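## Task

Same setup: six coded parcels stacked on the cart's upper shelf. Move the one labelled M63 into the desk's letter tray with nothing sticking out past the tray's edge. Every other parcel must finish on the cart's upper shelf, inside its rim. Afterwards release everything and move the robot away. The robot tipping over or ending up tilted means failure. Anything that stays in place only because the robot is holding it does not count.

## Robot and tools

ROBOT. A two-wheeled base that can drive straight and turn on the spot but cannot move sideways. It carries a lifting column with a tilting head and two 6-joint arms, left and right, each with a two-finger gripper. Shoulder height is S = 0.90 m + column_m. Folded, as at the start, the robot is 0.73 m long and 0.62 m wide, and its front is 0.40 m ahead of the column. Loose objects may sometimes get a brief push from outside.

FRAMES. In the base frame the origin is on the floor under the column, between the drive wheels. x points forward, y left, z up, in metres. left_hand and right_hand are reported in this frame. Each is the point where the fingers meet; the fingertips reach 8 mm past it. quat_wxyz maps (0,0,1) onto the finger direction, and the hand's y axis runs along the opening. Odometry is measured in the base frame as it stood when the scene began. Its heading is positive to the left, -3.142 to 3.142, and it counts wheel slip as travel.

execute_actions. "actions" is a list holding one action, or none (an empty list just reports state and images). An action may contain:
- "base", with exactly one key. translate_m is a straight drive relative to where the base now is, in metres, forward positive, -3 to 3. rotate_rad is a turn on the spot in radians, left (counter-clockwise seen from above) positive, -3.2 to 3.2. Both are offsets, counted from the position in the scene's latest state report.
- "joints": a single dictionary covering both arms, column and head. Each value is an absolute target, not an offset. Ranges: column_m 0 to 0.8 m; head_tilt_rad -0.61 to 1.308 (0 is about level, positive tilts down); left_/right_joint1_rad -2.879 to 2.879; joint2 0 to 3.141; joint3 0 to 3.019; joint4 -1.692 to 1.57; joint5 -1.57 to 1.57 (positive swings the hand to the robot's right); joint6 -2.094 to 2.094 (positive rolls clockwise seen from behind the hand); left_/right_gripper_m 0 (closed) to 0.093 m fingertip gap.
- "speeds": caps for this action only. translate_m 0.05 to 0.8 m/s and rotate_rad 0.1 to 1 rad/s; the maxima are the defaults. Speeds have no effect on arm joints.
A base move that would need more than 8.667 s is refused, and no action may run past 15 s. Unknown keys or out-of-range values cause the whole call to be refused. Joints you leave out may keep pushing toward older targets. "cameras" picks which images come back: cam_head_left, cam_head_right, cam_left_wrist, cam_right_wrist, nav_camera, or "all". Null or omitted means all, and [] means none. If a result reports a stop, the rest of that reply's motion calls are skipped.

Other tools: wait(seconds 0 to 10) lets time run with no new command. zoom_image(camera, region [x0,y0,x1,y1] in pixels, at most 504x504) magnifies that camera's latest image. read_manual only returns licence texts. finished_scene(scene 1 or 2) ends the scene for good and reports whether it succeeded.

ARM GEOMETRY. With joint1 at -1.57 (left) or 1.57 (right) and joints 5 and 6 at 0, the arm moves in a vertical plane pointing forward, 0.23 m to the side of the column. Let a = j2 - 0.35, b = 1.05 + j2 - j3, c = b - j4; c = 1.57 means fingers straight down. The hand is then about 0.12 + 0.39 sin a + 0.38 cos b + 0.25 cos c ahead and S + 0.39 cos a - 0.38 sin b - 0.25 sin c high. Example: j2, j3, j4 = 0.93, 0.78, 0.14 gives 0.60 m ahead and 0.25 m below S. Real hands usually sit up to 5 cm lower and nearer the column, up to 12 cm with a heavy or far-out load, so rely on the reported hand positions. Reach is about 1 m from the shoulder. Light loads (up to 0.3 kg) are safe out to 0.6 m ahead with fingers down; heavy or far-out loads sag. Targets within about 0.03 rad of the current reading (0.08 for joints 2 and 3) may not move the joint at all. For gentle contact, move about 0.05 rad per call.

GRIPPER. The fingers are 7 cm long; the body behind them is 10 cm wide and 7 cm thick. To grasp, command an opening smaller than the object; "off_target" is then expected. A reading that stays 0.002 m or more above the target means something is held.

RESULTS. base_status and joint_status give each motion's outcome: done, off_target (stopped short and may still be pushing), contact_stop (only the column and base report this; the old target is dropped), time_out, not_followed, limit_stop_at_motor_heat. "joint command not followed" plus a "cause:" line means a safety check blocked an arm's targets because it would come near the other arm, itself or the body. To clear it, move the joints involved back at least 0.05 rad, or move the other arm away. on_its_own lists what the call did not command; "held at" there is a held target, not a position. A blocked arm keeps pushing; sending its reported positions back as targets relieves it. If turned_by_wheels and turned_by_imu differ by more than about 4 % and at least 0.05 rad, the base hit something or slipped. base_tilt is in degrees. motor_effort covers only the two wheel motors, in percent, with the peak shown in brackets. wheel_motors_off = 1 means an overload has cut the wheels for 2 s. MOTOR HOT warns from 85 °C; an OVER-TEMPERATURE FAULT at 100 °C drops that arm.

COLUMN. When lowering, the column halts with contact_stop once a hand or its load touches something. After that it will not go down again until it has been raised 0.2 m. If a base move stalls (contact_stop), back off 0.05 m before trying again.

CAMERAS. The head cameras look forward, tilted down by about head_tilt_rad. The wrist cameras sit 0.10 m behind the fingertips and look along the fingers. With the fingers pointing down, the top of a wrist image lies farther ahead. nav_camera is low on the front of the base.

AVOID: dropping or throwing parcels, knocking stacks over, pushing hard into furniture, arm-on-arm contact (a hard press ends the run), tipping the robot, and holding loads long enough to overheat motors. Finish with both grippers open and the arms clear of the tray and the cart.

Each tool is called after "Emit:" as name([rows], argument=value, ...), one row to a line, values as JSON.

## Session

Emit:
execute_actions(actions=[])

Scene clock: 0.00 s.
base_odometry: x=+0.000 y=+0.000 heading=+0.000 (m, m, rad; odometry frame)
turned_by_wheels: +0.000 (rad since the last result)
turned_by_imu: +0.000 (rad since the last result)
base_tilt: forward=+0.4 right=+0.2 (deg)
base_status: not commanded
joint_positions: column_m=+0.551 head_tilt_rad=+0.858 left_joint1_rad=-1.564 left_joint2_rad=+0.894 left_joint3_rad=+0.419 left_joint4_rad=-0.952 left_joint5_rad=+0.005 left_joint6_rad=+0.076 left_gripper_m=+0.094 right_joint1_rad=+1.585 right_joint2_rad=+0.919 right_joint3_rad=+0.383 right_joint4_rad=-0.973 right_joint5_rad=-0.023 right_joint6_rad=+0.008 right_gripper_m=+0.094
joint_status: not commanded
wheel_motors_off: 0
motor_effort: left_wheel=+2 right_wheel=+0 (%)
left_hand: x=+0.1496 y=+0.2251 z=+1.2481 quat_wxyz=(+0.436, -0.031, -0.899, +0.017) (m; base frame)
right_hand: x=+0.1229 y=-0.2188 z=+1.2590 quat_wxyz=(+0.473, -0.003, -0.881, -0.012) (m; base frame)
pictures: cam_head_left, cam_head_right, cam_left_wrist, cam_right_wrist, nav_camera
camera_calibration (this result's frames):
cam_head_left: T_world_to_cam=[[0.0104668, -0.998676, 0.0503702, -0.0275427], [-0.744067, -0.0414307, -0.666819, 1.05796], [0.668023, -0.0304993, -0.743515, 1.03084], [0, 0, 0, 1]] pos_world=[0.0988551, 0.0477656, 1.4733]
cam_head_right: T_world_to_cam=[[0.00204387, -0.999166, 0.0407698, -0.127174], [-0.734557, -0.0291643, -0.67792, 1.07358], [0.678544, -0.0285622, -0.734005, 1.01387], [0, 0, 0, 1]] pos_world=[0.100915, -0.0667998, 1.47717]
cam_left_wrist: T_world_to_cam=[[-0.0659254, -0.996114, 0.0584061, 0.164543], [-0.0503633, 0.0617806, 0.996818, -1.23578], [-0.996553, 0.0627741, -0.0542405, 0.324758], [0, 0, 0, 1]] pos_world=[0.272248, 0.219864, 1.23985]
cam_right_wrist: T_world_to_cam=[[-0.0154922, -0.999413, -0.0305552, -0.180143], [0.0472755, -0.0312569, 0.998393, -1.26544], [-0.998762, 0.0140228, 0.047732, 0.192809], [0, 0, 0, 1]] pos_world=[0.249603, -0.222295, 1.2487]
Images, in order (width x height): cam_head_left 896x504, cam_head_right 896x504, cam_left_wrist 616x616, cam_right_wrist 616x616, nav_camera 896x504.

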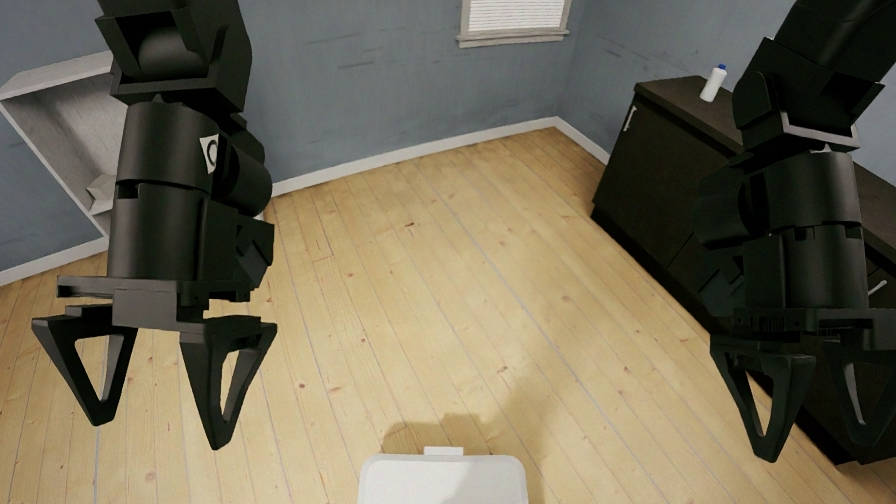

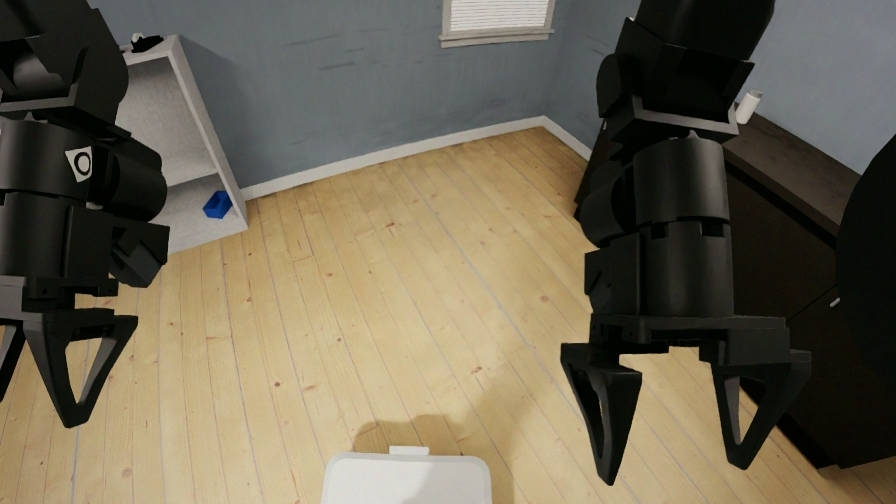

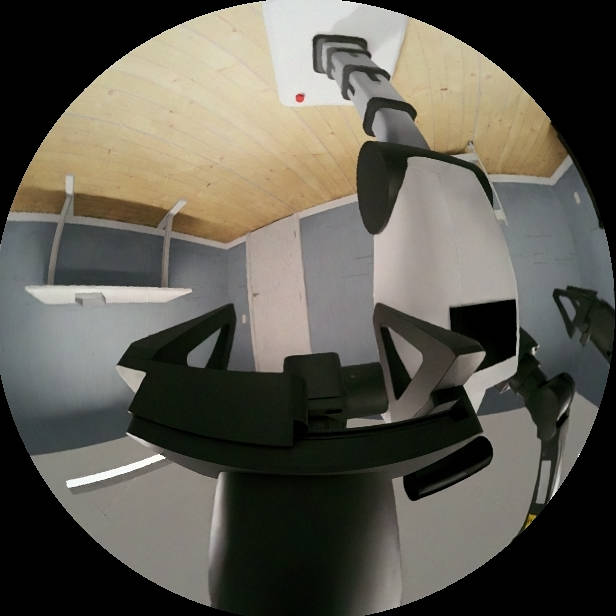

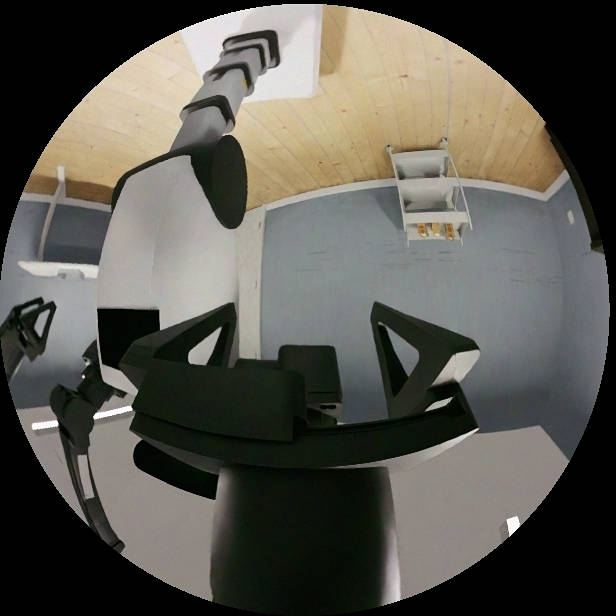

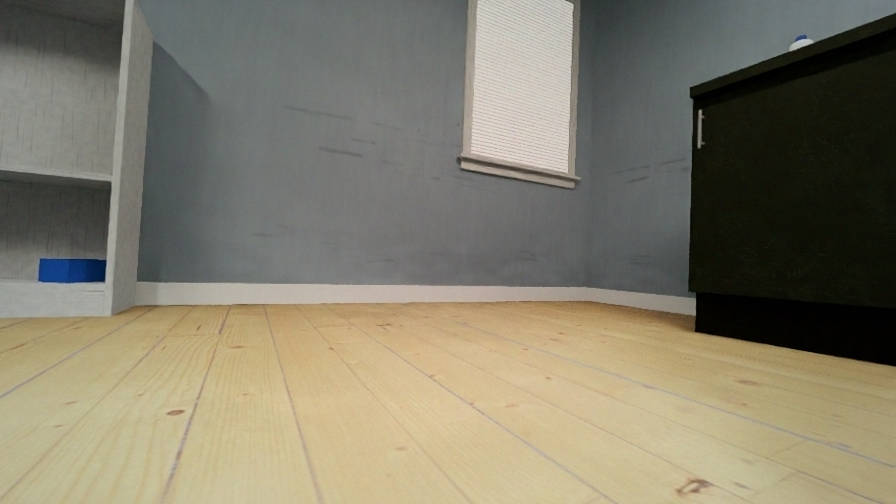

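Emit:
execute_actions([
  {"base":{"rotate_rad":-2.2},"joints":{"head_tilt_rad":0.75}},
], cameras=["cam_head_left","nav_camera"])

Scene clock: 5.20 s.
base_odometry: x=+0.000 y=+0.000 heading=-2.199 (m, m, rad; odometry frame)
turned_by_wheels: -2.199 (rad since the last result)
turned_by_imu: -2.175 (rad since the last result)
base_tilt: forward=+0.4 right=+0.2 (deg)
base_status: done
joint_positions: column_m=+0.551 head_tilt_rad=+0.766 left_joint1_rad=-1.564 left_joint2_rad=+0.894 left_joint3_rad=+0.419 left_joint4_rad=-0.952 left_joint5_rad=+0.005 left_joint6_rad=+0.076 left_gripper_m=+0.094 right_joint1_rad=+1.585 right_joint2_rad=+0.919 right_joint3_rad=+0.383 right_joint4_rad=-0.973 right_joint5_rad=-0.023 right_joint6_rad=+0.008 right_gripper_m=+0.094
joint_status: all done
wheel_motors_off: 0
motor_effort: left_wheel=+1(33) right_wheel=-1(41) (%)
left_hand: x=+0.1496 y=+0.2251 z=+1.2481 quat_wxyz=(+0.436, -0.031, -0.899, +0.017) (m; base frame)
right_hand: x=+0.1229 y=-0.2188 z=+1.2590 quat_wxyz=(+0.473, -0.003, -0.881, -0.012) (m; base frame)
pictures: cam_head_left, nav_camera
camera_calibration (this result's frames):
cam_head_left: T_world_to_cam=[[0.00579055, -0.998676, 0.0511193, -0.0284602], [-0.679596, -0.0414307, -0.732416, 1.15556], [0.733564, -0.0304993, -0.678936, 0.928303], [0, 0, 0, 1]] pos_world=[0.104507, 0.0477656, 1.47806]
Images, in order (width x height): cam_head_left 896x504, nav_camera 896x504.

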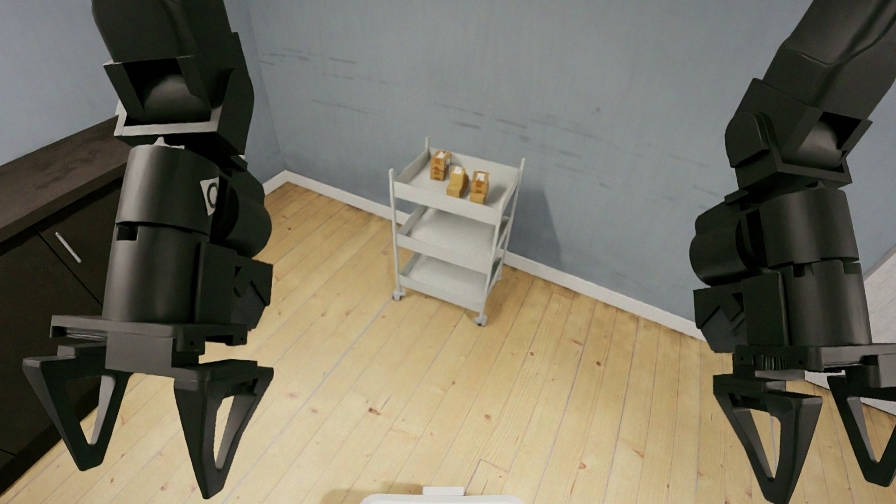

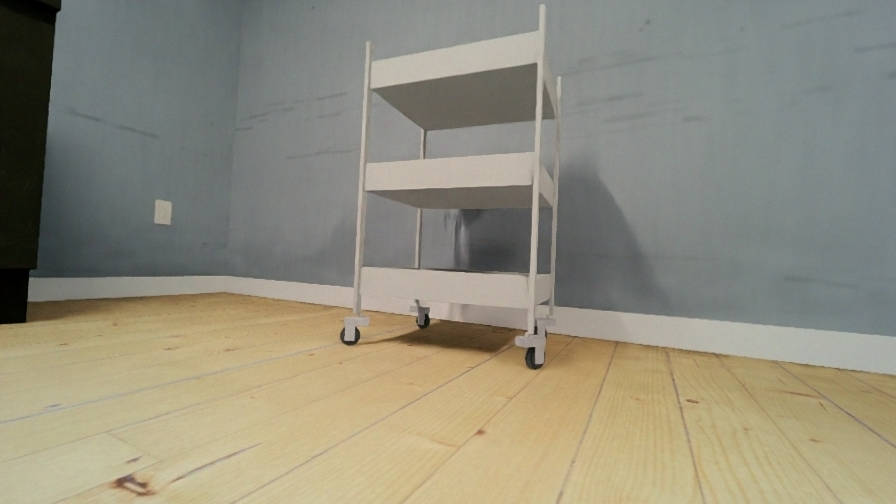

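Emit:
execute_actions([
  {"base":{"rotate_rad":0.105}},
], cameras=[])

Emit:
execute_actions([
  {"base":{"translate_m":0.72},"joints":{"column_m":0.45}},
], cameras=[])

Emit:
execute_actions([
  {"base":{"rotate_rad":-0.525},"joints":{"left_joint1_rad":-1.57,"left_joint2_rad":1.27,"left_joint3_rad":1.49,"left_joint4_rad":-0.74,"left_joint5_rad":0,"left_joint6_rad":0}},
], cameras=["cam_head_left","cam_head_right","cam_left_wrist","nav_camera"])

Scene clock: 9.87 s.
base_odometry: x=+0.000 y=+0.000 heading=-2.095 (m, m, rad; odometry frame)
turned_by_wheels: +0.104 (rad since the last result)
turned_by_imu: +0.104 (rad since the last result)
base_tilt: forward=+0.4 right=+0.2 (deg)
base_status: done
joint_positions: column_m=+0.551 head_tilt_rad=+0.766 left_joint1_rad=-1.564 left_joint2_rad=+0.894 left_joint3_rad=+0.419 left_joint4_rad=-0.952 left_joint5_rad=+0.005 left_joint6_rad=+0.076 left_gripper_m=+0.094 right_joint1_rad=+1.585 right_joint2_rad=+0.919 right_joint3_rad=+0.383 right_joint4_rad=-0.973 right_joint5_rad=-0.023 right_joint6_rad=+0.008 right_gripper_m=+0.094
joint_status: not commanded
wheel_motors_off: 0
motor_effort: left_wheel=-1(18) right_wheel=+2(26) (%)
left_hand: x=+0.1496 y=+0.2251 z=+1.2481 quat_wxyz=(+0.436, -0.031, -0.899, +0.017) (m; base frame)
right_hand: x=+0.1229 y=-0.2188 z=+1.2590 quat_wxyz=(+0.473, -0.003, -0.881, -0.012) (m; base frame)
pictures: none
No camera images: the call's "cameras" was empty. Leave "cameras" out to get every camera's image.

Scene clock: 12.87 s.
base_odometry: x=-0.361 y=-0.623 heading=-2.096 (m, m, rad; odometry frame)
turned_by_wheels: -0.001 (rad since the last result)
turned_by_imu: -0.002 (rad since the last result)
base_tilt: forward=+0.3 right=+0.2 (deg)
base_status: done
joint_positions: column_m=+0.450 head_tilt_rad=+0.765 left_joint1_rad=-1.564 left_joint2_rad=+0.894 left_joint3_rad=+0.421 left_joint4_rad=-0.952 left_joint5_rad=+0.005 left_joint6_rad=+0.076 left_gripper_m=+0.094 right_joint1_rad=+1.585 right_joint2_rad=+0.919 right_joint3_rad=+0.385 right_joint4_rad=-0.973 right_joint5_rad=-0.023 right_joint6_rad=+0.008 right_gripper_m=+0.094
joint_status: all done
wheel_motors_off: 0
motor_effort: left_wheel=-2(39) right_wheel=+3(62) (%)
left_hand: x=+0.1508 y=+0.2251 z=+1.1467 quat_wxyz=(+0.435, -0.031, -0.900, +0.017) (m; base frame)
right_hand: x=+0.1239 y=-0.2188 z=+1.1576 quat_wxyz=(+0.472, -0.003, -0.881, -0.012) (m; base frame)
pictures: none
No camera images: the call's "cameras" was empty. Leave "cameras" out to get every camera's image.

Scene clock: 14.63 s.
base_odometry: x=-0.361 y=-0.623 heading=-2.620 (m, m, rad; odometry frame)
turned_by_wheels: -0.524 (rad since the last result)
turned_by_imu: -0.516 (rad since the last result)
base_tilt: forward=+0.3 right=+0.1 (deg)
base_status: done
joint_positions: column_m=+0.450 head_tilt_rad=+0.765 left_joint1_rad=-1.571 left_joint2_rad=+1.263 left_joint3_rad=+1.474 left_joint4_rad=-0.737 left_joint5_rad=+0.002 left_joint6_rad=+0.012 left_gripper_m=+0.094 right_joint1_rad=+1.585 right_joint2_rad=+0.919 right_joint3_rad=+0.385 right_joint4_rad=-0.973 right_joint5_rad=-0.023 right_joint6_rad=+0.008 right_gripper_m=+0.094
joint_status: all done
wheel_motors_off: 0
motor_effort: left_wheel=+1(35) right_wheel=-2(52) (%)
left_hand: x=+0.6848 y=+0.2243 z=+1.0571 quat_wxyz=(+0.001, -0.006, -1.000, +0.001) (m; base frame)
right_hand: x=+0.1239 y=-0.2188 z=+1.1576 quat_wxyz=(+0.472, -0.003, -0.881, -0.012) (m; base frame)
pictures: cam_head_left, cam_head_right, cam_left_wrist, nav_camera
camera_calibration (this result's frames):
cam_head_left: T_world_to_cam=[[0.00574192, -0.998676, 0.0511247, -0.0233025], [-0.678899, -0.0414307, -0.733062, 1.08247], [0.73421, -0.0304993, -0.678237, 0.858694], [0, 0, 0, 1]] pos_world=[0.104563, 0.0477656, 1.37711]
cam_head_right: T_world_to_cam=[[-0.00175266, -0.999166, 0.0407834, -0.122886], [-0.668399, -0.0291643, -0.743231, 1.09559], [0.743801, -0.0285622, -0.667791, 0.841382], [0, 0, 0, 1]] pos_world=[0.106254, -0.0667998, 1.38115]
cam_left_wrist: T_world_to_cam=[[-0.0288043, -0.999428, -0.0177332, 0.265958], [-0.815032, 0.0132117, 0.579265, -0.0424177], [-0.5787, 0.0311385, -0.814946, 1.37286], [0, 0, 0, 1]] pos_world=[0.767565, 0.223618, 1.1481]
Images, in order (width x height): cam_head_left 896x504, cam_head_right 896x504, cam_left_wrist 616x616, nav_camera 896x504.

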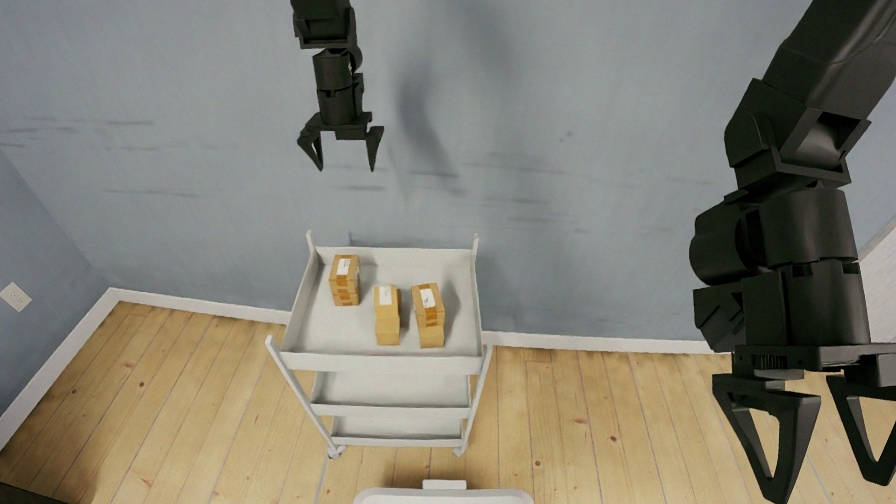

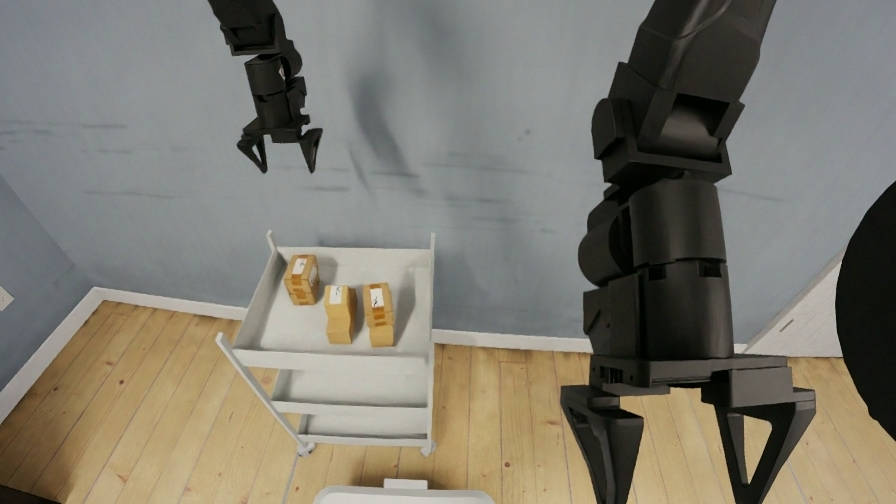

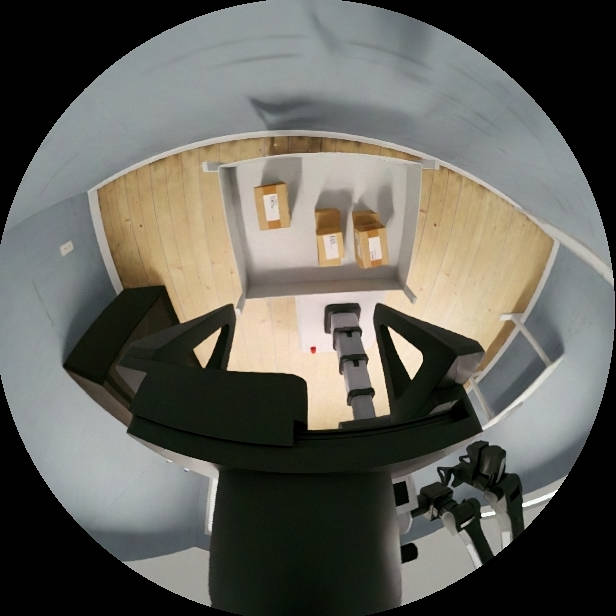

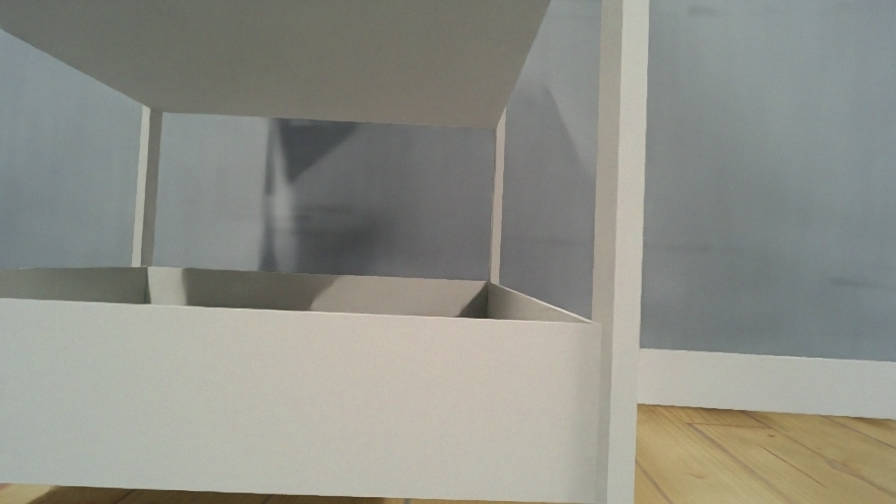

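Emit:
execute_actions([
  {"base":{"translate_m":-0.08},"joints":{"column_m":0.28}},
], cameras=["cam_head_left","cam_head_right","cam_left_wrist"])

Emit:
zoom_image(camera="cam_left_wrist", region=[200, 120, 460, 310])

Scene clock: 18.93 s.
base_odometry: x=-0.291 y=-0.583 heading=-2.621 (m, m, rad; odometry frame)
turned_by_wheels: -0.001 (rad since the last result)
turned_by_imu: -0.001 (rad since the last result)
base_tilt: forward=+0.4 right=+0.2 (deg)
base_status: done
joint_positions: column_m=+0.280 head_tilt_rad=+0.765 left_joint1_rad=-1.571 left_joint2_rad=+1.263 left_joint3_rad=+1.474 left_joint4_rad=-0.740 left_joint5_rad=+0.002 left_joint6_rad=+0.012 left_gripper_m=+0.094 right_joint1_rad=+1.585 right_joint2_rad=+0.918 right_joint3_rad=+0.378 right_joint4_rad=-0.973 right_joint5_rad=-0.023 right_joint6_rad=+0.008 right_gripper_m=+0.094
joint_status: all done
wheel_motors_off: 0
motor_effort: left_wheel=-2(42) right_wheel=+2(58) (%)
left_hand: x=+0.6842 y=+0.2243 z=+0.8871 quat_wxyz=(+0.002, -0.006, -1.000, +0.001) (m; base frame)
right_hand: x=+0.1205 y=-0.2188 z=+0.9891 quat_wxyz=(+0.475, -0.003, -0.880, -0.012) (m; base frame)
pictures: cam_head_left, cam_head_right, cam_left_wrist
camera_calibration (this result's frames):
cam_head_left: T_world_to_cam=[[0.00573877, -0.998676, 0.0511251, -0.0146127], [-0.678853, -0.0414307, -0.733104, 0.95792], [0.734251, -0.0304993, -0.678192, 0.743348], [0, 0, 0, 1]] pos_world=[0.104567, 0.0477656, 1.20714]
cam_head_right: T_world_to_cam=[[-0.00175517, -0.999166, 0.0407833, -0.115953], [-0.668353, -0.0291643, -0.743272, 0.969306], [0.743842, -0.0285622, -0.667745, 0.727812], [0, 0, 0, 1]] pos_world=[0.106258, -0.0667998, 1.21118]
cam_left_wrist: T_world_to_cam=[[-0.0288447, -0.999428, -0.0176672, 0.262897], [-0.813704, 0.0132117, 0.581129, 0.0530228], [-0.580563, 0.0311384, -0.813619, 1.23412], [0, 0, 0, 1]] pos_world=[0.76721, 0.223618, 0.977932]
Images, in order (width x height): cam_head_left 896x504, cam_head_right 896x504, cam_left_wrist 616x616.

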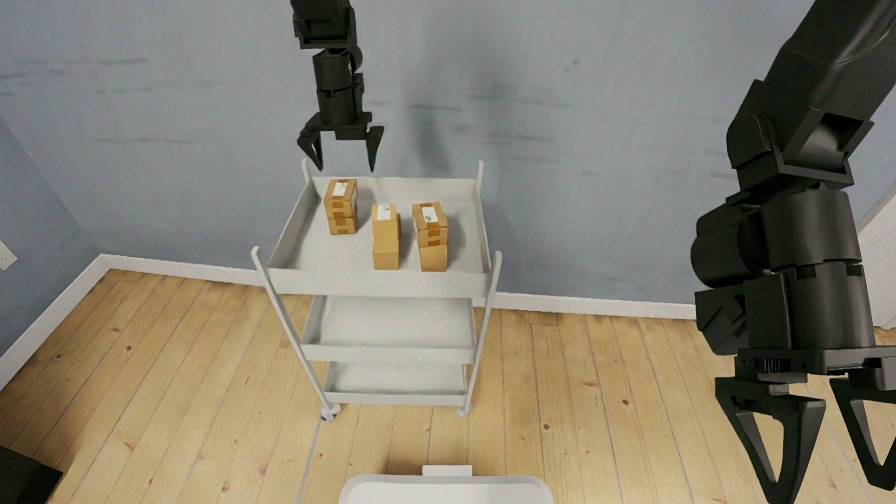

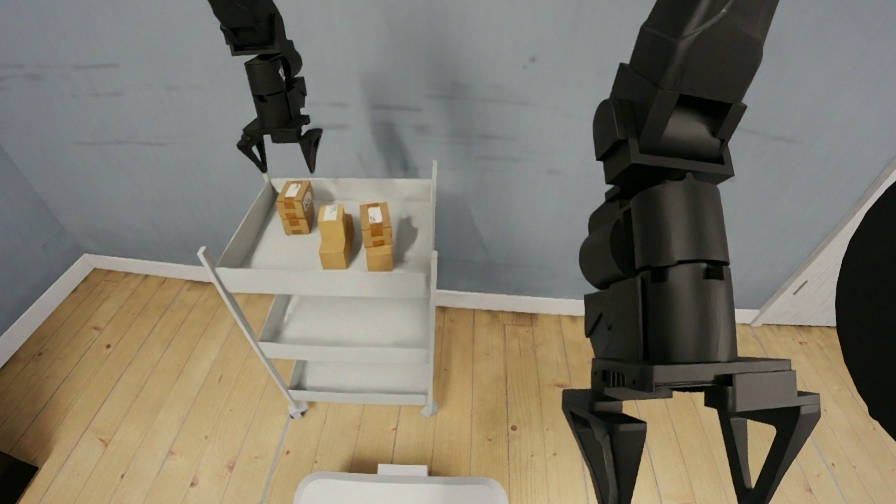

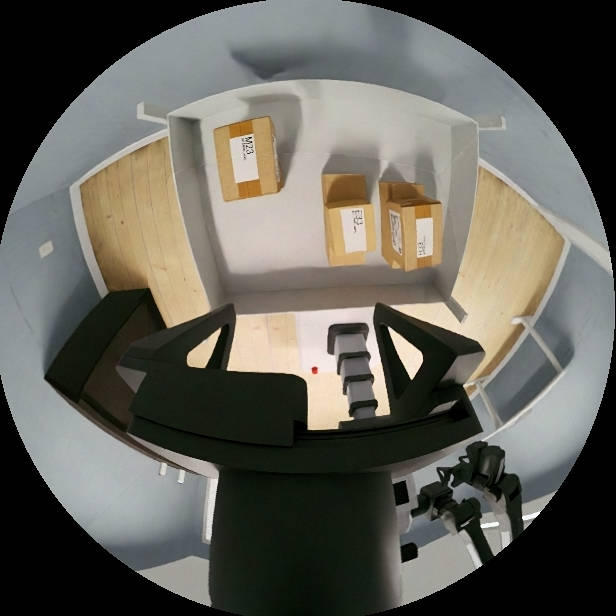

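Region (200, 120, 460, 310) of cam_left_wrist's 616x616 image, scaled by 1.938, with more detail than that image has; it fills the top 368 rows of this view, and the rest is white.

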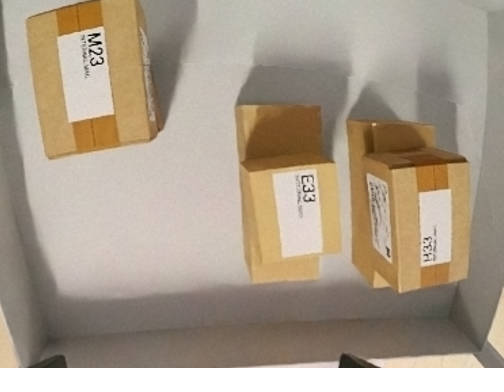

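Emit:
execute_actions([
  {"base":{"rotate_rad":-0.088},"joints":{"column_m":0.21,"left_joint6_rad":-0.1,"left_gripper_m":0.075}},
], cameras=["cam_head_left","cam_left_wrist"])

Scene clock: 23.57 s.
base_odometry: x=-0.291 y=-0.583 heading=-2.708 (m, m, rad; odometry frame)
turned_by_wheels: -0.087 (rad since the last result)
turned_by_imu: -0.084 (rad since the last result)
base_tilt: forward=+0.4 right=+0.2 (deg)
base_status: done
joint_positions: column_m=+0.210 head_tilt_rad=+0.765 left_joint1_rad=-1.572 left_joint2_rad=+1.263 left_joint3_rad=+1.474 left_joint4_rad=-0.740 left_joint5_rad=+0.002 left_joint6_rad=-0.087 left_gripper_m=+0.075 right_joint1_rad=+1.585 right_joint2_rad=+0.918 right_joint3_rad=+0.378 right_joint4_rad=-0.973 right_joint5_rad=-0.023 right_joint6_rad=+0.008 right_gripper_m=+0.094
joint_status: all done
wheel_motors_off: 0
motor_effort: left_wheel=+1(46) right_wheel=-2(43) (%)
left_hand: x=+0.6842 y=+0.2236 z=+0.8171 quat_wxyz=(+0.002, +0.043, -0.999, +0.001) (m; base frame)
right_hand: x=+0.1205 y=-0.2188 z=+0.9191 quat_wxyz=(+0.475, -0.003, -0.880, -0.012) (m; base frame)
pictures: cam_head_left, cam_left_wrist
camera_calibration (this result's frames):
cam_head_left: T_world_to_cam=[[0.00573877, -0.998676, 0.0511251, -0.0110336], [-0.678854, -0.0414307, -0.733104, 0.906599], [0.734251, -0.0304993, -0.678192, 0.695871], [0, 0, 0, 1]] pos_world=[0.104567, 0.0477656, 1.13713]
cam_left_wrist: T_world_to_cam=[[0.0693056, -0.997448, -0.0171303, 0.192982], [-0.810963, -0.0663318, 0.581325, 0.109465], [-0.580978, -0.0263971, -0.813491, 1.19022], [0, 0, 0, 1]] pos_world=[0.76689, 0.231169, 0.907906]
Images, in order (width x height): cam_head_left 896x504, cam_left_wrist 616x616.

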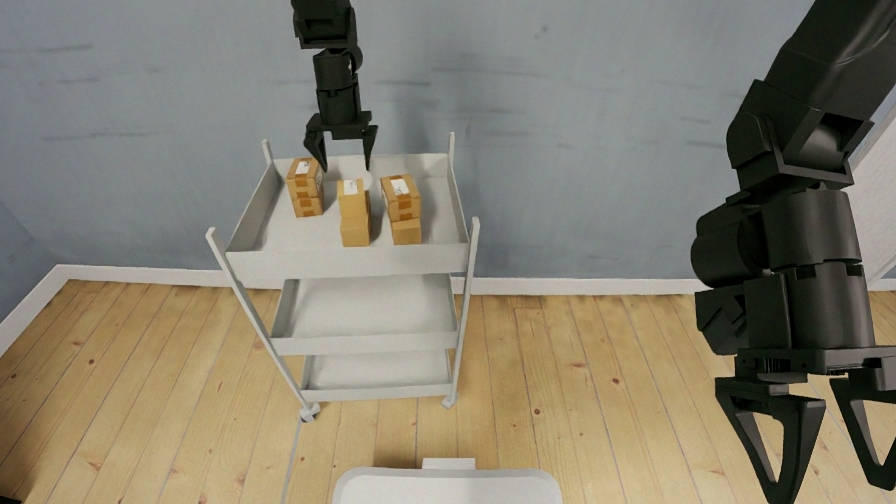

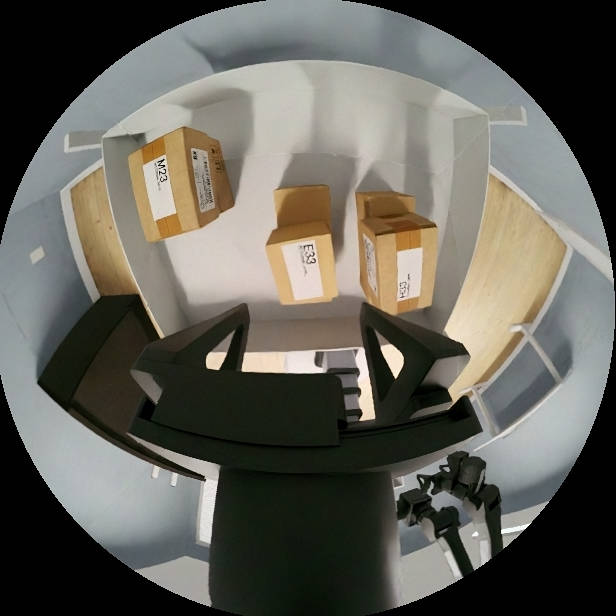

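Emit:
execute_actions([
  {"base":{"translate_m":-0.01},"joints":{"column_m":0.15,"left_joint6_rad":-0.24}},
], cameras=["cam_head_left","cam_left_wrist"])

Emit:
zoom_image(camera="cam_head_left", region=[240, 90, 460, 250])

Scene clock: 27.80 s.
base_odometry: x=-0.282 y=-0.579 heading=-2.708 (m, m, rad; odometry frame)
turned_by_wheels: -0.001 (rad since the last result)
turned_by_imu: -0.001 (rad since the last result)
base_tilt: forward=+0.4 right=+0.2 (deg)
base_status: done
joint_positions: column_m=+0.150 head_tilt_rad=+0.765 left_joint1_rad=-1.572 left_joint2_rad=+1.263 left_joint3_rad=+1.474 left_joint4_rad=-0.740 left_joint5_rad=+0.002 left_joint6_rad=-0.226 left_gripper_m=+0.075 right_joint1_rad=+1.585 right_joint2_rad=+0.918 right_joint3_rad=+0.379 right_joint4_rad=-0.973 right_joint5_rad=-0.023 right_joint6_rad=+0.008 right_gripper_m=+0.094
joint_status: all done
wheel_motors_off: 0
motor_effort: left_wheel=-2(46) right_wheel=+0(39) (%)
left_hand: x=+0.6842 y=+0.2236 z=+0.7571 quat_wxyz=(+0.003, +0.113, -0.994, +0.001) (m; base frame)
right_hand: x=+0.1211 y=-0.2188 z=+0.8588 quat_wxyz=(+0.474, -0.003, -0.880, -0.012) (m; base frame)
pictures: cam_head_left, cam_left_wrist
camera_calibration (this result's frames):
cam_head_left: T_world_to_cam=[[0.00573683, -0.998676, 0.0511253, -0.00796661], [-0.678826, -0.0414307, -0.73313, 0.862646], [0.734277, -0.0304993, -0.678164, 0.655151], [0, 0, 0, 1]] pos_world=[0.104569, 0.0477656, 1.07714]
cam_left_wrist: T_world_to_cam=[[0.207053, -0.978166, -0.0178879, 0.0939821], [-0.793439, -0.178592, 0.581858, 0.156975], [-0.572348, -0.106283, -0.813094, 1.15302], [0, 0, 0, 1]] pos_world=[0.765023, 0.242511, 0.84786]
Images, in order (width x height): cam_head_left 896x504, cam_left_wrist 616x616.

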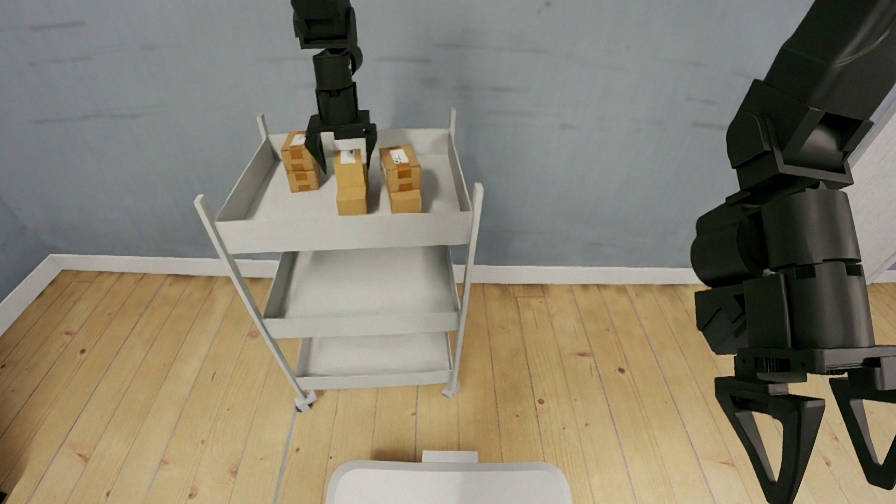

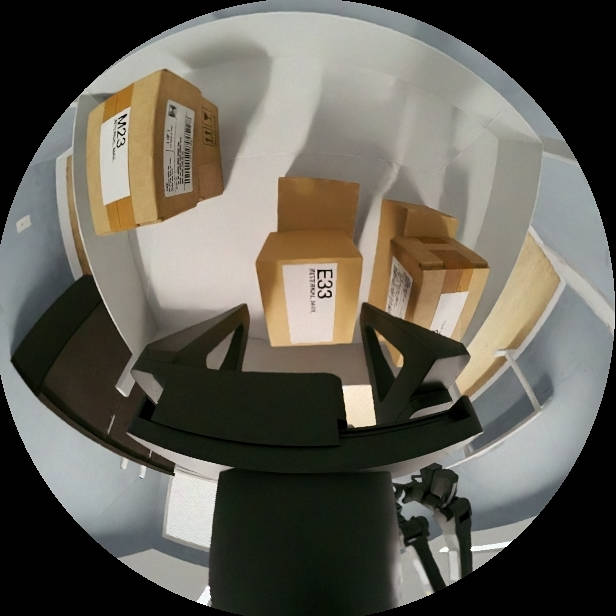

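Region (240, 90, 460, 250) of cam_head_left's 896x504 image, scaled by 2.291, with more detail than that image has; it fills the top 367 rows of this view, and the rest is white.

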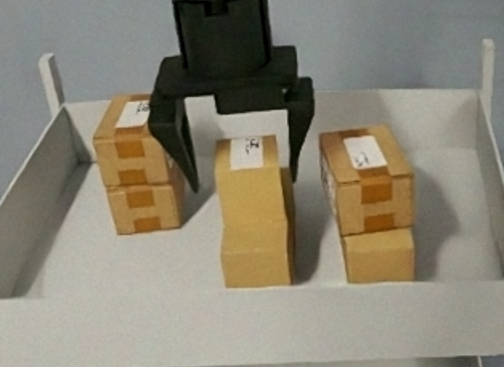

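Emit:
execute_actions([
  {"base":{"rotate_rad":-0.006},"joints":{"column_m":0.135}},
], cameras=[])

Emit:
execute_actions([
  {"joints":{"left_gripper_m":0.02}},
], cameras=[])

Emit:
execute_actions([
  {"joints":{"column_m":0.19}},
], cameras=[])

Emit:
execute_actions([
  {"base":{"rotate_rad":0.17},"joints":{"left_joint6_rad":1.65},"speeds":{"rotate_rad":0.4}},
], cameras=["cam_head_left","cam_left_wrist"])

Scene clock: 33.17 s.
base_odometry: x=-0.282 y=-0.579 heading=-2.713 (m, m, rad; odometry frame)
turned_by_wheels: -0.005 (rad since the last result)
turned_by_imu: -0.005 (rad since the last result)
base_tilt: forward=+0.3 right=+0.2 (deg)
base_status: done
joint_positions: column_m=+0.135 head_tilt_rad=+0.765 left_joint1_rad=-1.572 left_joint2_rad=+1.263 left_joint3_rad=+1.474 left_joint4_rad=-0.740 left_joint5_rad=+0.002 left_joint6_rad=-0.226 left_gripper_m=+0.075 right_joint1_rad=+1.585 right_joint2_rad=+0.918 right_joint3_rad=+0.379 right_joint4_rad=-0.973 right_joint5_rad=-0.023 right_joint6_rad=+0.008 right_gripper_m=+0.094
joint_status: all done
wheel_motors_off: 0
motor_effort: left_wheel=+0(33) right_wheel=-1(33) (%)
left_hand: x=+0.6842 y=+0.2236 z=+0.7421 quat_wxyz=(+0.003, +0.113, -0.994, +0.001) (m; base frame)
right_hand: x=+0.1211 y=-0.2188 z=+0.8438 quat_wxyz=(+0.474, -0.003, -0.880, -0.012) (m; base frame)
pictures: none
No camera images: the call's "cameras" was empty. Leave "cameras" out to get every camera's image.

Scene clock: 33.77 s.
base_odometry: x=-0.282 y=-0.579 heading=-2.713 (m, m, rad; odometry frame)
turned_by_wheels: +0.000 (rad since the last result)
turned_by_imu: +0.000 (rad since the last result)
base_tilt: forward=+0.4 right=+0.2 (deg)
base_status: not commanded
joint_positions: column_m=+0.135 head_tilt_rad=+0.765 left_joint1_rad=-1.572 left_joint2_rad=+1.263 left_joint3_rad=+1.474 left_joint4_rad=-0.740 left_joint5_rad=+0.001 left_joint6_rad=-0.227 left_gripper_m=+0.049 right_joint1_rad=+1.585 right_joint2_rad=+0.918 right_joint3_rad=+0.379 right_joint4_rad=-0.973 right_joint5_rad=-0.023 right_joint6_rad=+0.008 right_gripper_m=+0.094
joint_status: left_gripper_m off_target (ended at +0.049, target +0.020)
wheel_motors_off: 0
motor_effort: left_wheel=+1(1) right_wheel=-1(1) (%)
left_hand: x=+0.6842 y=+0.2237 z=+0.7421 quat_wxyz=(+0.003, +0.113, -0.994, +0.001) (m; base frame)
right_hand: x=+0.1211 y=-0.2188 z=+0.8438 quat_wxyz=(+0.474, -0.003, -0.880, -0.012) (m; base frame)
pictures: none
No camera images: the call's "cameras" was empty. Leave "cameras" out to get every camera's image.

Scene clock: 35.07 s.
base_odometry: x=-0.282 y=-0.579 heading=-2.713 (m, m, rad; odometry frame)
turned_by_wheels: +0.000 (rad since the last result)
turned_by_imu: +0.000 (rad since the last result)
base_tilt: forward=+0.3 right=+0.2 (deg)
base_status: not commanded
joint_positions: column_m=+0.190 head_tilt_rad=+0.765 left_joint1_rad=-1.572 left_joint2_rad=+1.263 left_joint3_rad=+1.474 left_joint4_rad=-0.740 left_joint5_rad=+0.001 left_joint6_rad=-0.227 left_gripper_m=+0.049 right_joint1_rad=+1.585 right_joint2_rad=+0.918 right_joint3_rad=+0.379 right_joint4_rad=-0.973 right_joint5_rad=-0.023 right_joint6_rad=+0.008 right_gripper_m=+0.094
joint_status: all done
wheel_motors_off: 0
motor_effort: left_wheel=+1(1) right_wheel=-1(1) (%)
left_hand: x=+0.6840 y=+0.2237 z=+0.7968 quat_wxyz=(+0.003, +0.113, -0.994, +0.001) (m; base frame)
right_hand: x=+0.1211 y=-0.2188 z=+0.8987 quat_wxyz=(+0.474, -0.003, -0.880, -0.012) (m; base frame)
pictures: none
No camera images: the call's "cameras" was empty. Leave "cameras" out to get every camera's image.

Scene clock: 36.93 s.
base_odometry: x=-0.282 y=-0.579 heading=-2.545 (m, m, rad; odometry frame)
turned_by_wheels: +0.168 (rad since the last result)
turned_by_imu: +0.165 (rad since the last result)
base_tilt: forward=+0.4 right=+0.2 (deg)
base_status: done
joint_positions: column_m=+0.190 head_tilt_rad=+0.765 left_joint1_rad=-1.569 left_joint2_rad=+1.263 left_joint3_rad=+1.474 left_joint4_rad=-0.740 left_joint5_rad=+0.001 left_joint6_rad=+1.637 left_gripper_m=+0.049 right_joint1_rad=+1.585 right_joint2_rad=+0.918 right_joint3_rad=+0.379 right_joint4_rad=-0.973 right_joint5_rad=-0.023 right_joint6_rad=+0.008 right_gripper_m=+0.094
joint_status: all done
wheel_motors_off: 0
motor_effort: left_wheel=+0(42) right_wheel=+1(42) (%)
left_hand: x=+0.6840 y=+0.2254 z=+0.7968 quat_wxyz=(+0.002, -0.730, -0.684, +0.002) (m; base frame)
right_hand: x=+0.1211 y=-0.2188 z=+0.8987 quat_wxyz=(+0.474, -0.003, -0.880, -0.012) (m; base frame)
pictures: cam_head_left, cam_left_wrist
camera_calibration (this result's frames):
cam_head_left: T_world_to_cam=[[0.00573683, -0.998676, 0.0511253, -0.0100061], [-0.678826, -0.0414307, -0.73313, 0.891892], [0.734277, -0.0304993, -0.678164, 0.682205], [0, 0, 0, 1]] pos_world=[0.104569, 0.0477656, 1.11703]
cam_left_wrist: T_world_to_cam=[[-0.996531, 0.081998, -0.0142563, 0.677899], [0.0587494, 0.81437, 0.577365, -0.66904], [0.0589527, 0.574525, -0.816361, 0.602731], [0, 0, 0, 1]] pos_world=[0.67932, 0.142975, 0.887991]
Images, in order (width x height): cam_head_left 896x504, cam_left_wrist 616x616.

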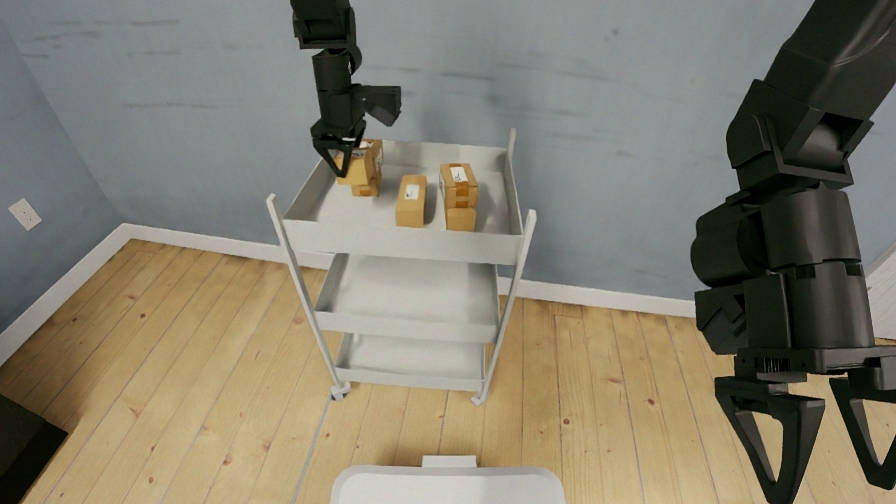

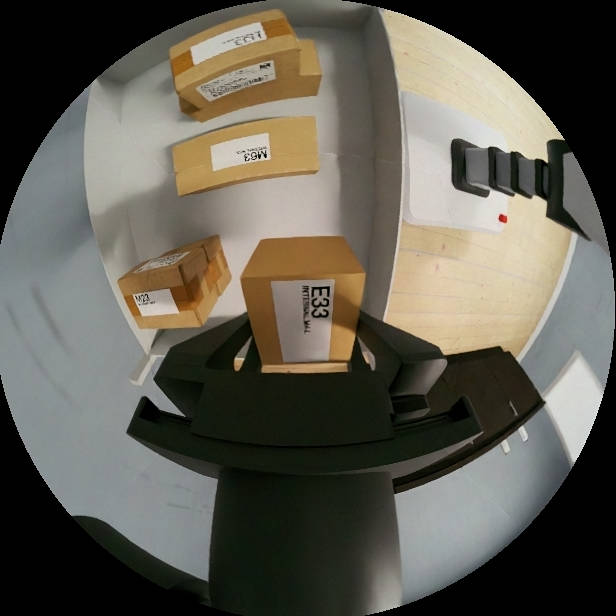

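Emit:
execute_actions([
  {"joints":{"column_m":0.097}},
], cameras=["cam_head_left","cam_left_wrist"])

Emit:
zoom_image(camera="cam_head_left", region=[260, 80, 500, 240])

Scene clock: 40.40 s.
base_odometry: x=-0.282 y=-0.579 heading=-2.545 (m, m, rad; odometry frame)
turned_by_wheels: +0.000 (rad since the last result)
turned_by_imu: +0.000 (rad since the last result)
base_tilt: forward=+0.3 right=+0.2 (deg)
base_status: not commanded
joint_positions: column_m=+0.097 head_tilt_rad=+0.765 left_joint1_rad=-1.569 left_joint2_rad=+1.263 left_joint3_rad=+1.474 left_joint4_rad=-0.740 left_joint5_rad=+0.001 left_joint6_rad=+1.637 left_gripper_m=+0.049 right_joint1_rad=+1.585 right_joint2_rad=+0.918 right_joint3_rad=+0.379 right_joint4_rad=-0.973 right_joint5_rad=-0.023 right_joint6_rad=+0.008 right_gripper_m=+0.094
joint_status: all done
wheel_motors_off: 0
motor_effort: left_wheel=-2(2) right_wheel=+3(1) (%)
left_hand: x=+0.6840 y=+0.2254 z=+0.7039 quat_wxyz=(+0.002, -0.730, -0.684, +0.002) (m; base frame)
right_hand: x=+0.1211 y=-0.2188 z=+0.8058 quat_wxyz=(+0.474, -0.003, -0.880, -0.012) (m; base frame)
pictures: cam_head_left, cam_left_wrist
camera_calibration (this result's frames):
cam_head_left: T_world_to_cam=[[0.00573683, -0.998676, 0.0511253, -0.00525527], [-0.678826, -0.0414307, -0.73313, 0.823766], [0.734277, -0.0304993, -0.678164, 0.619186], [0, 0, 0, 1]] pos_world=[0.104569, 0.0477656, 1.02411]
cam_left_wrist: T_world_to_cam=[[-0.996531, 0.081998, -0.0142563, 0.676574], [0.0587494, 0.81437, 0.577365, -0.615387], [0.0589527, 0.574525, -0.816361, 0.52687], [0, 0, 0, 1]] pos_world=[0.67932, 0.142975, 0.795065]
Images, in order (width x height): cam_head_left 896x504, cam_left_wrist 616x616.

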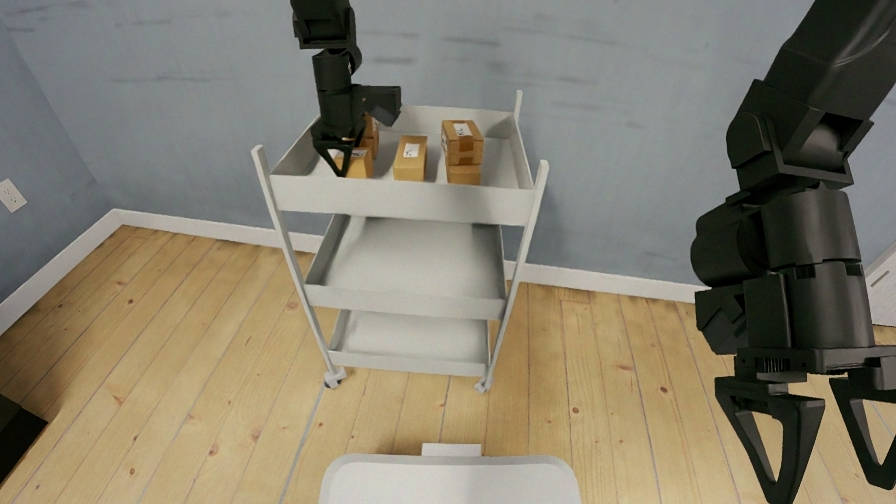

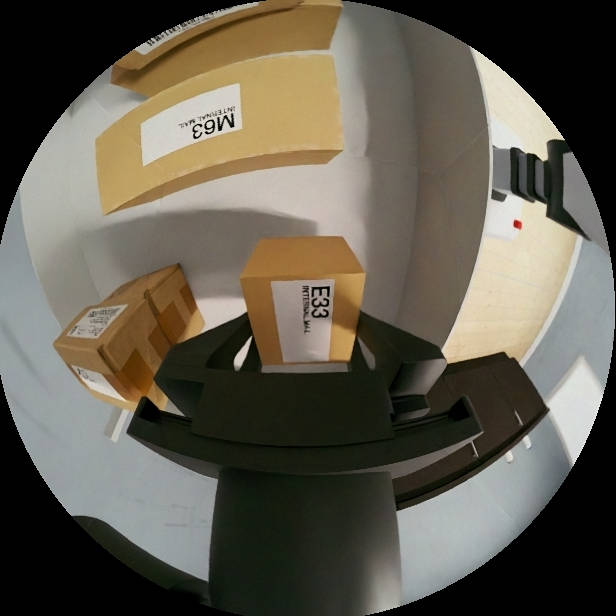

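Region (260, 80, 500, 240) of cam_head_left's 896x504 image, scaled by 2.100, with more detail than that image has.

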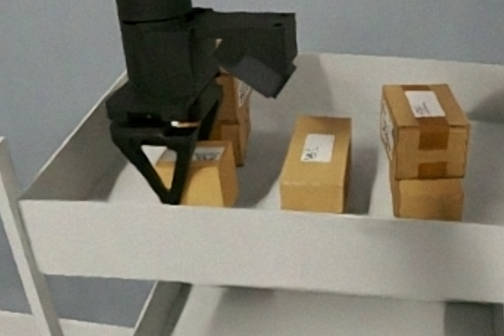

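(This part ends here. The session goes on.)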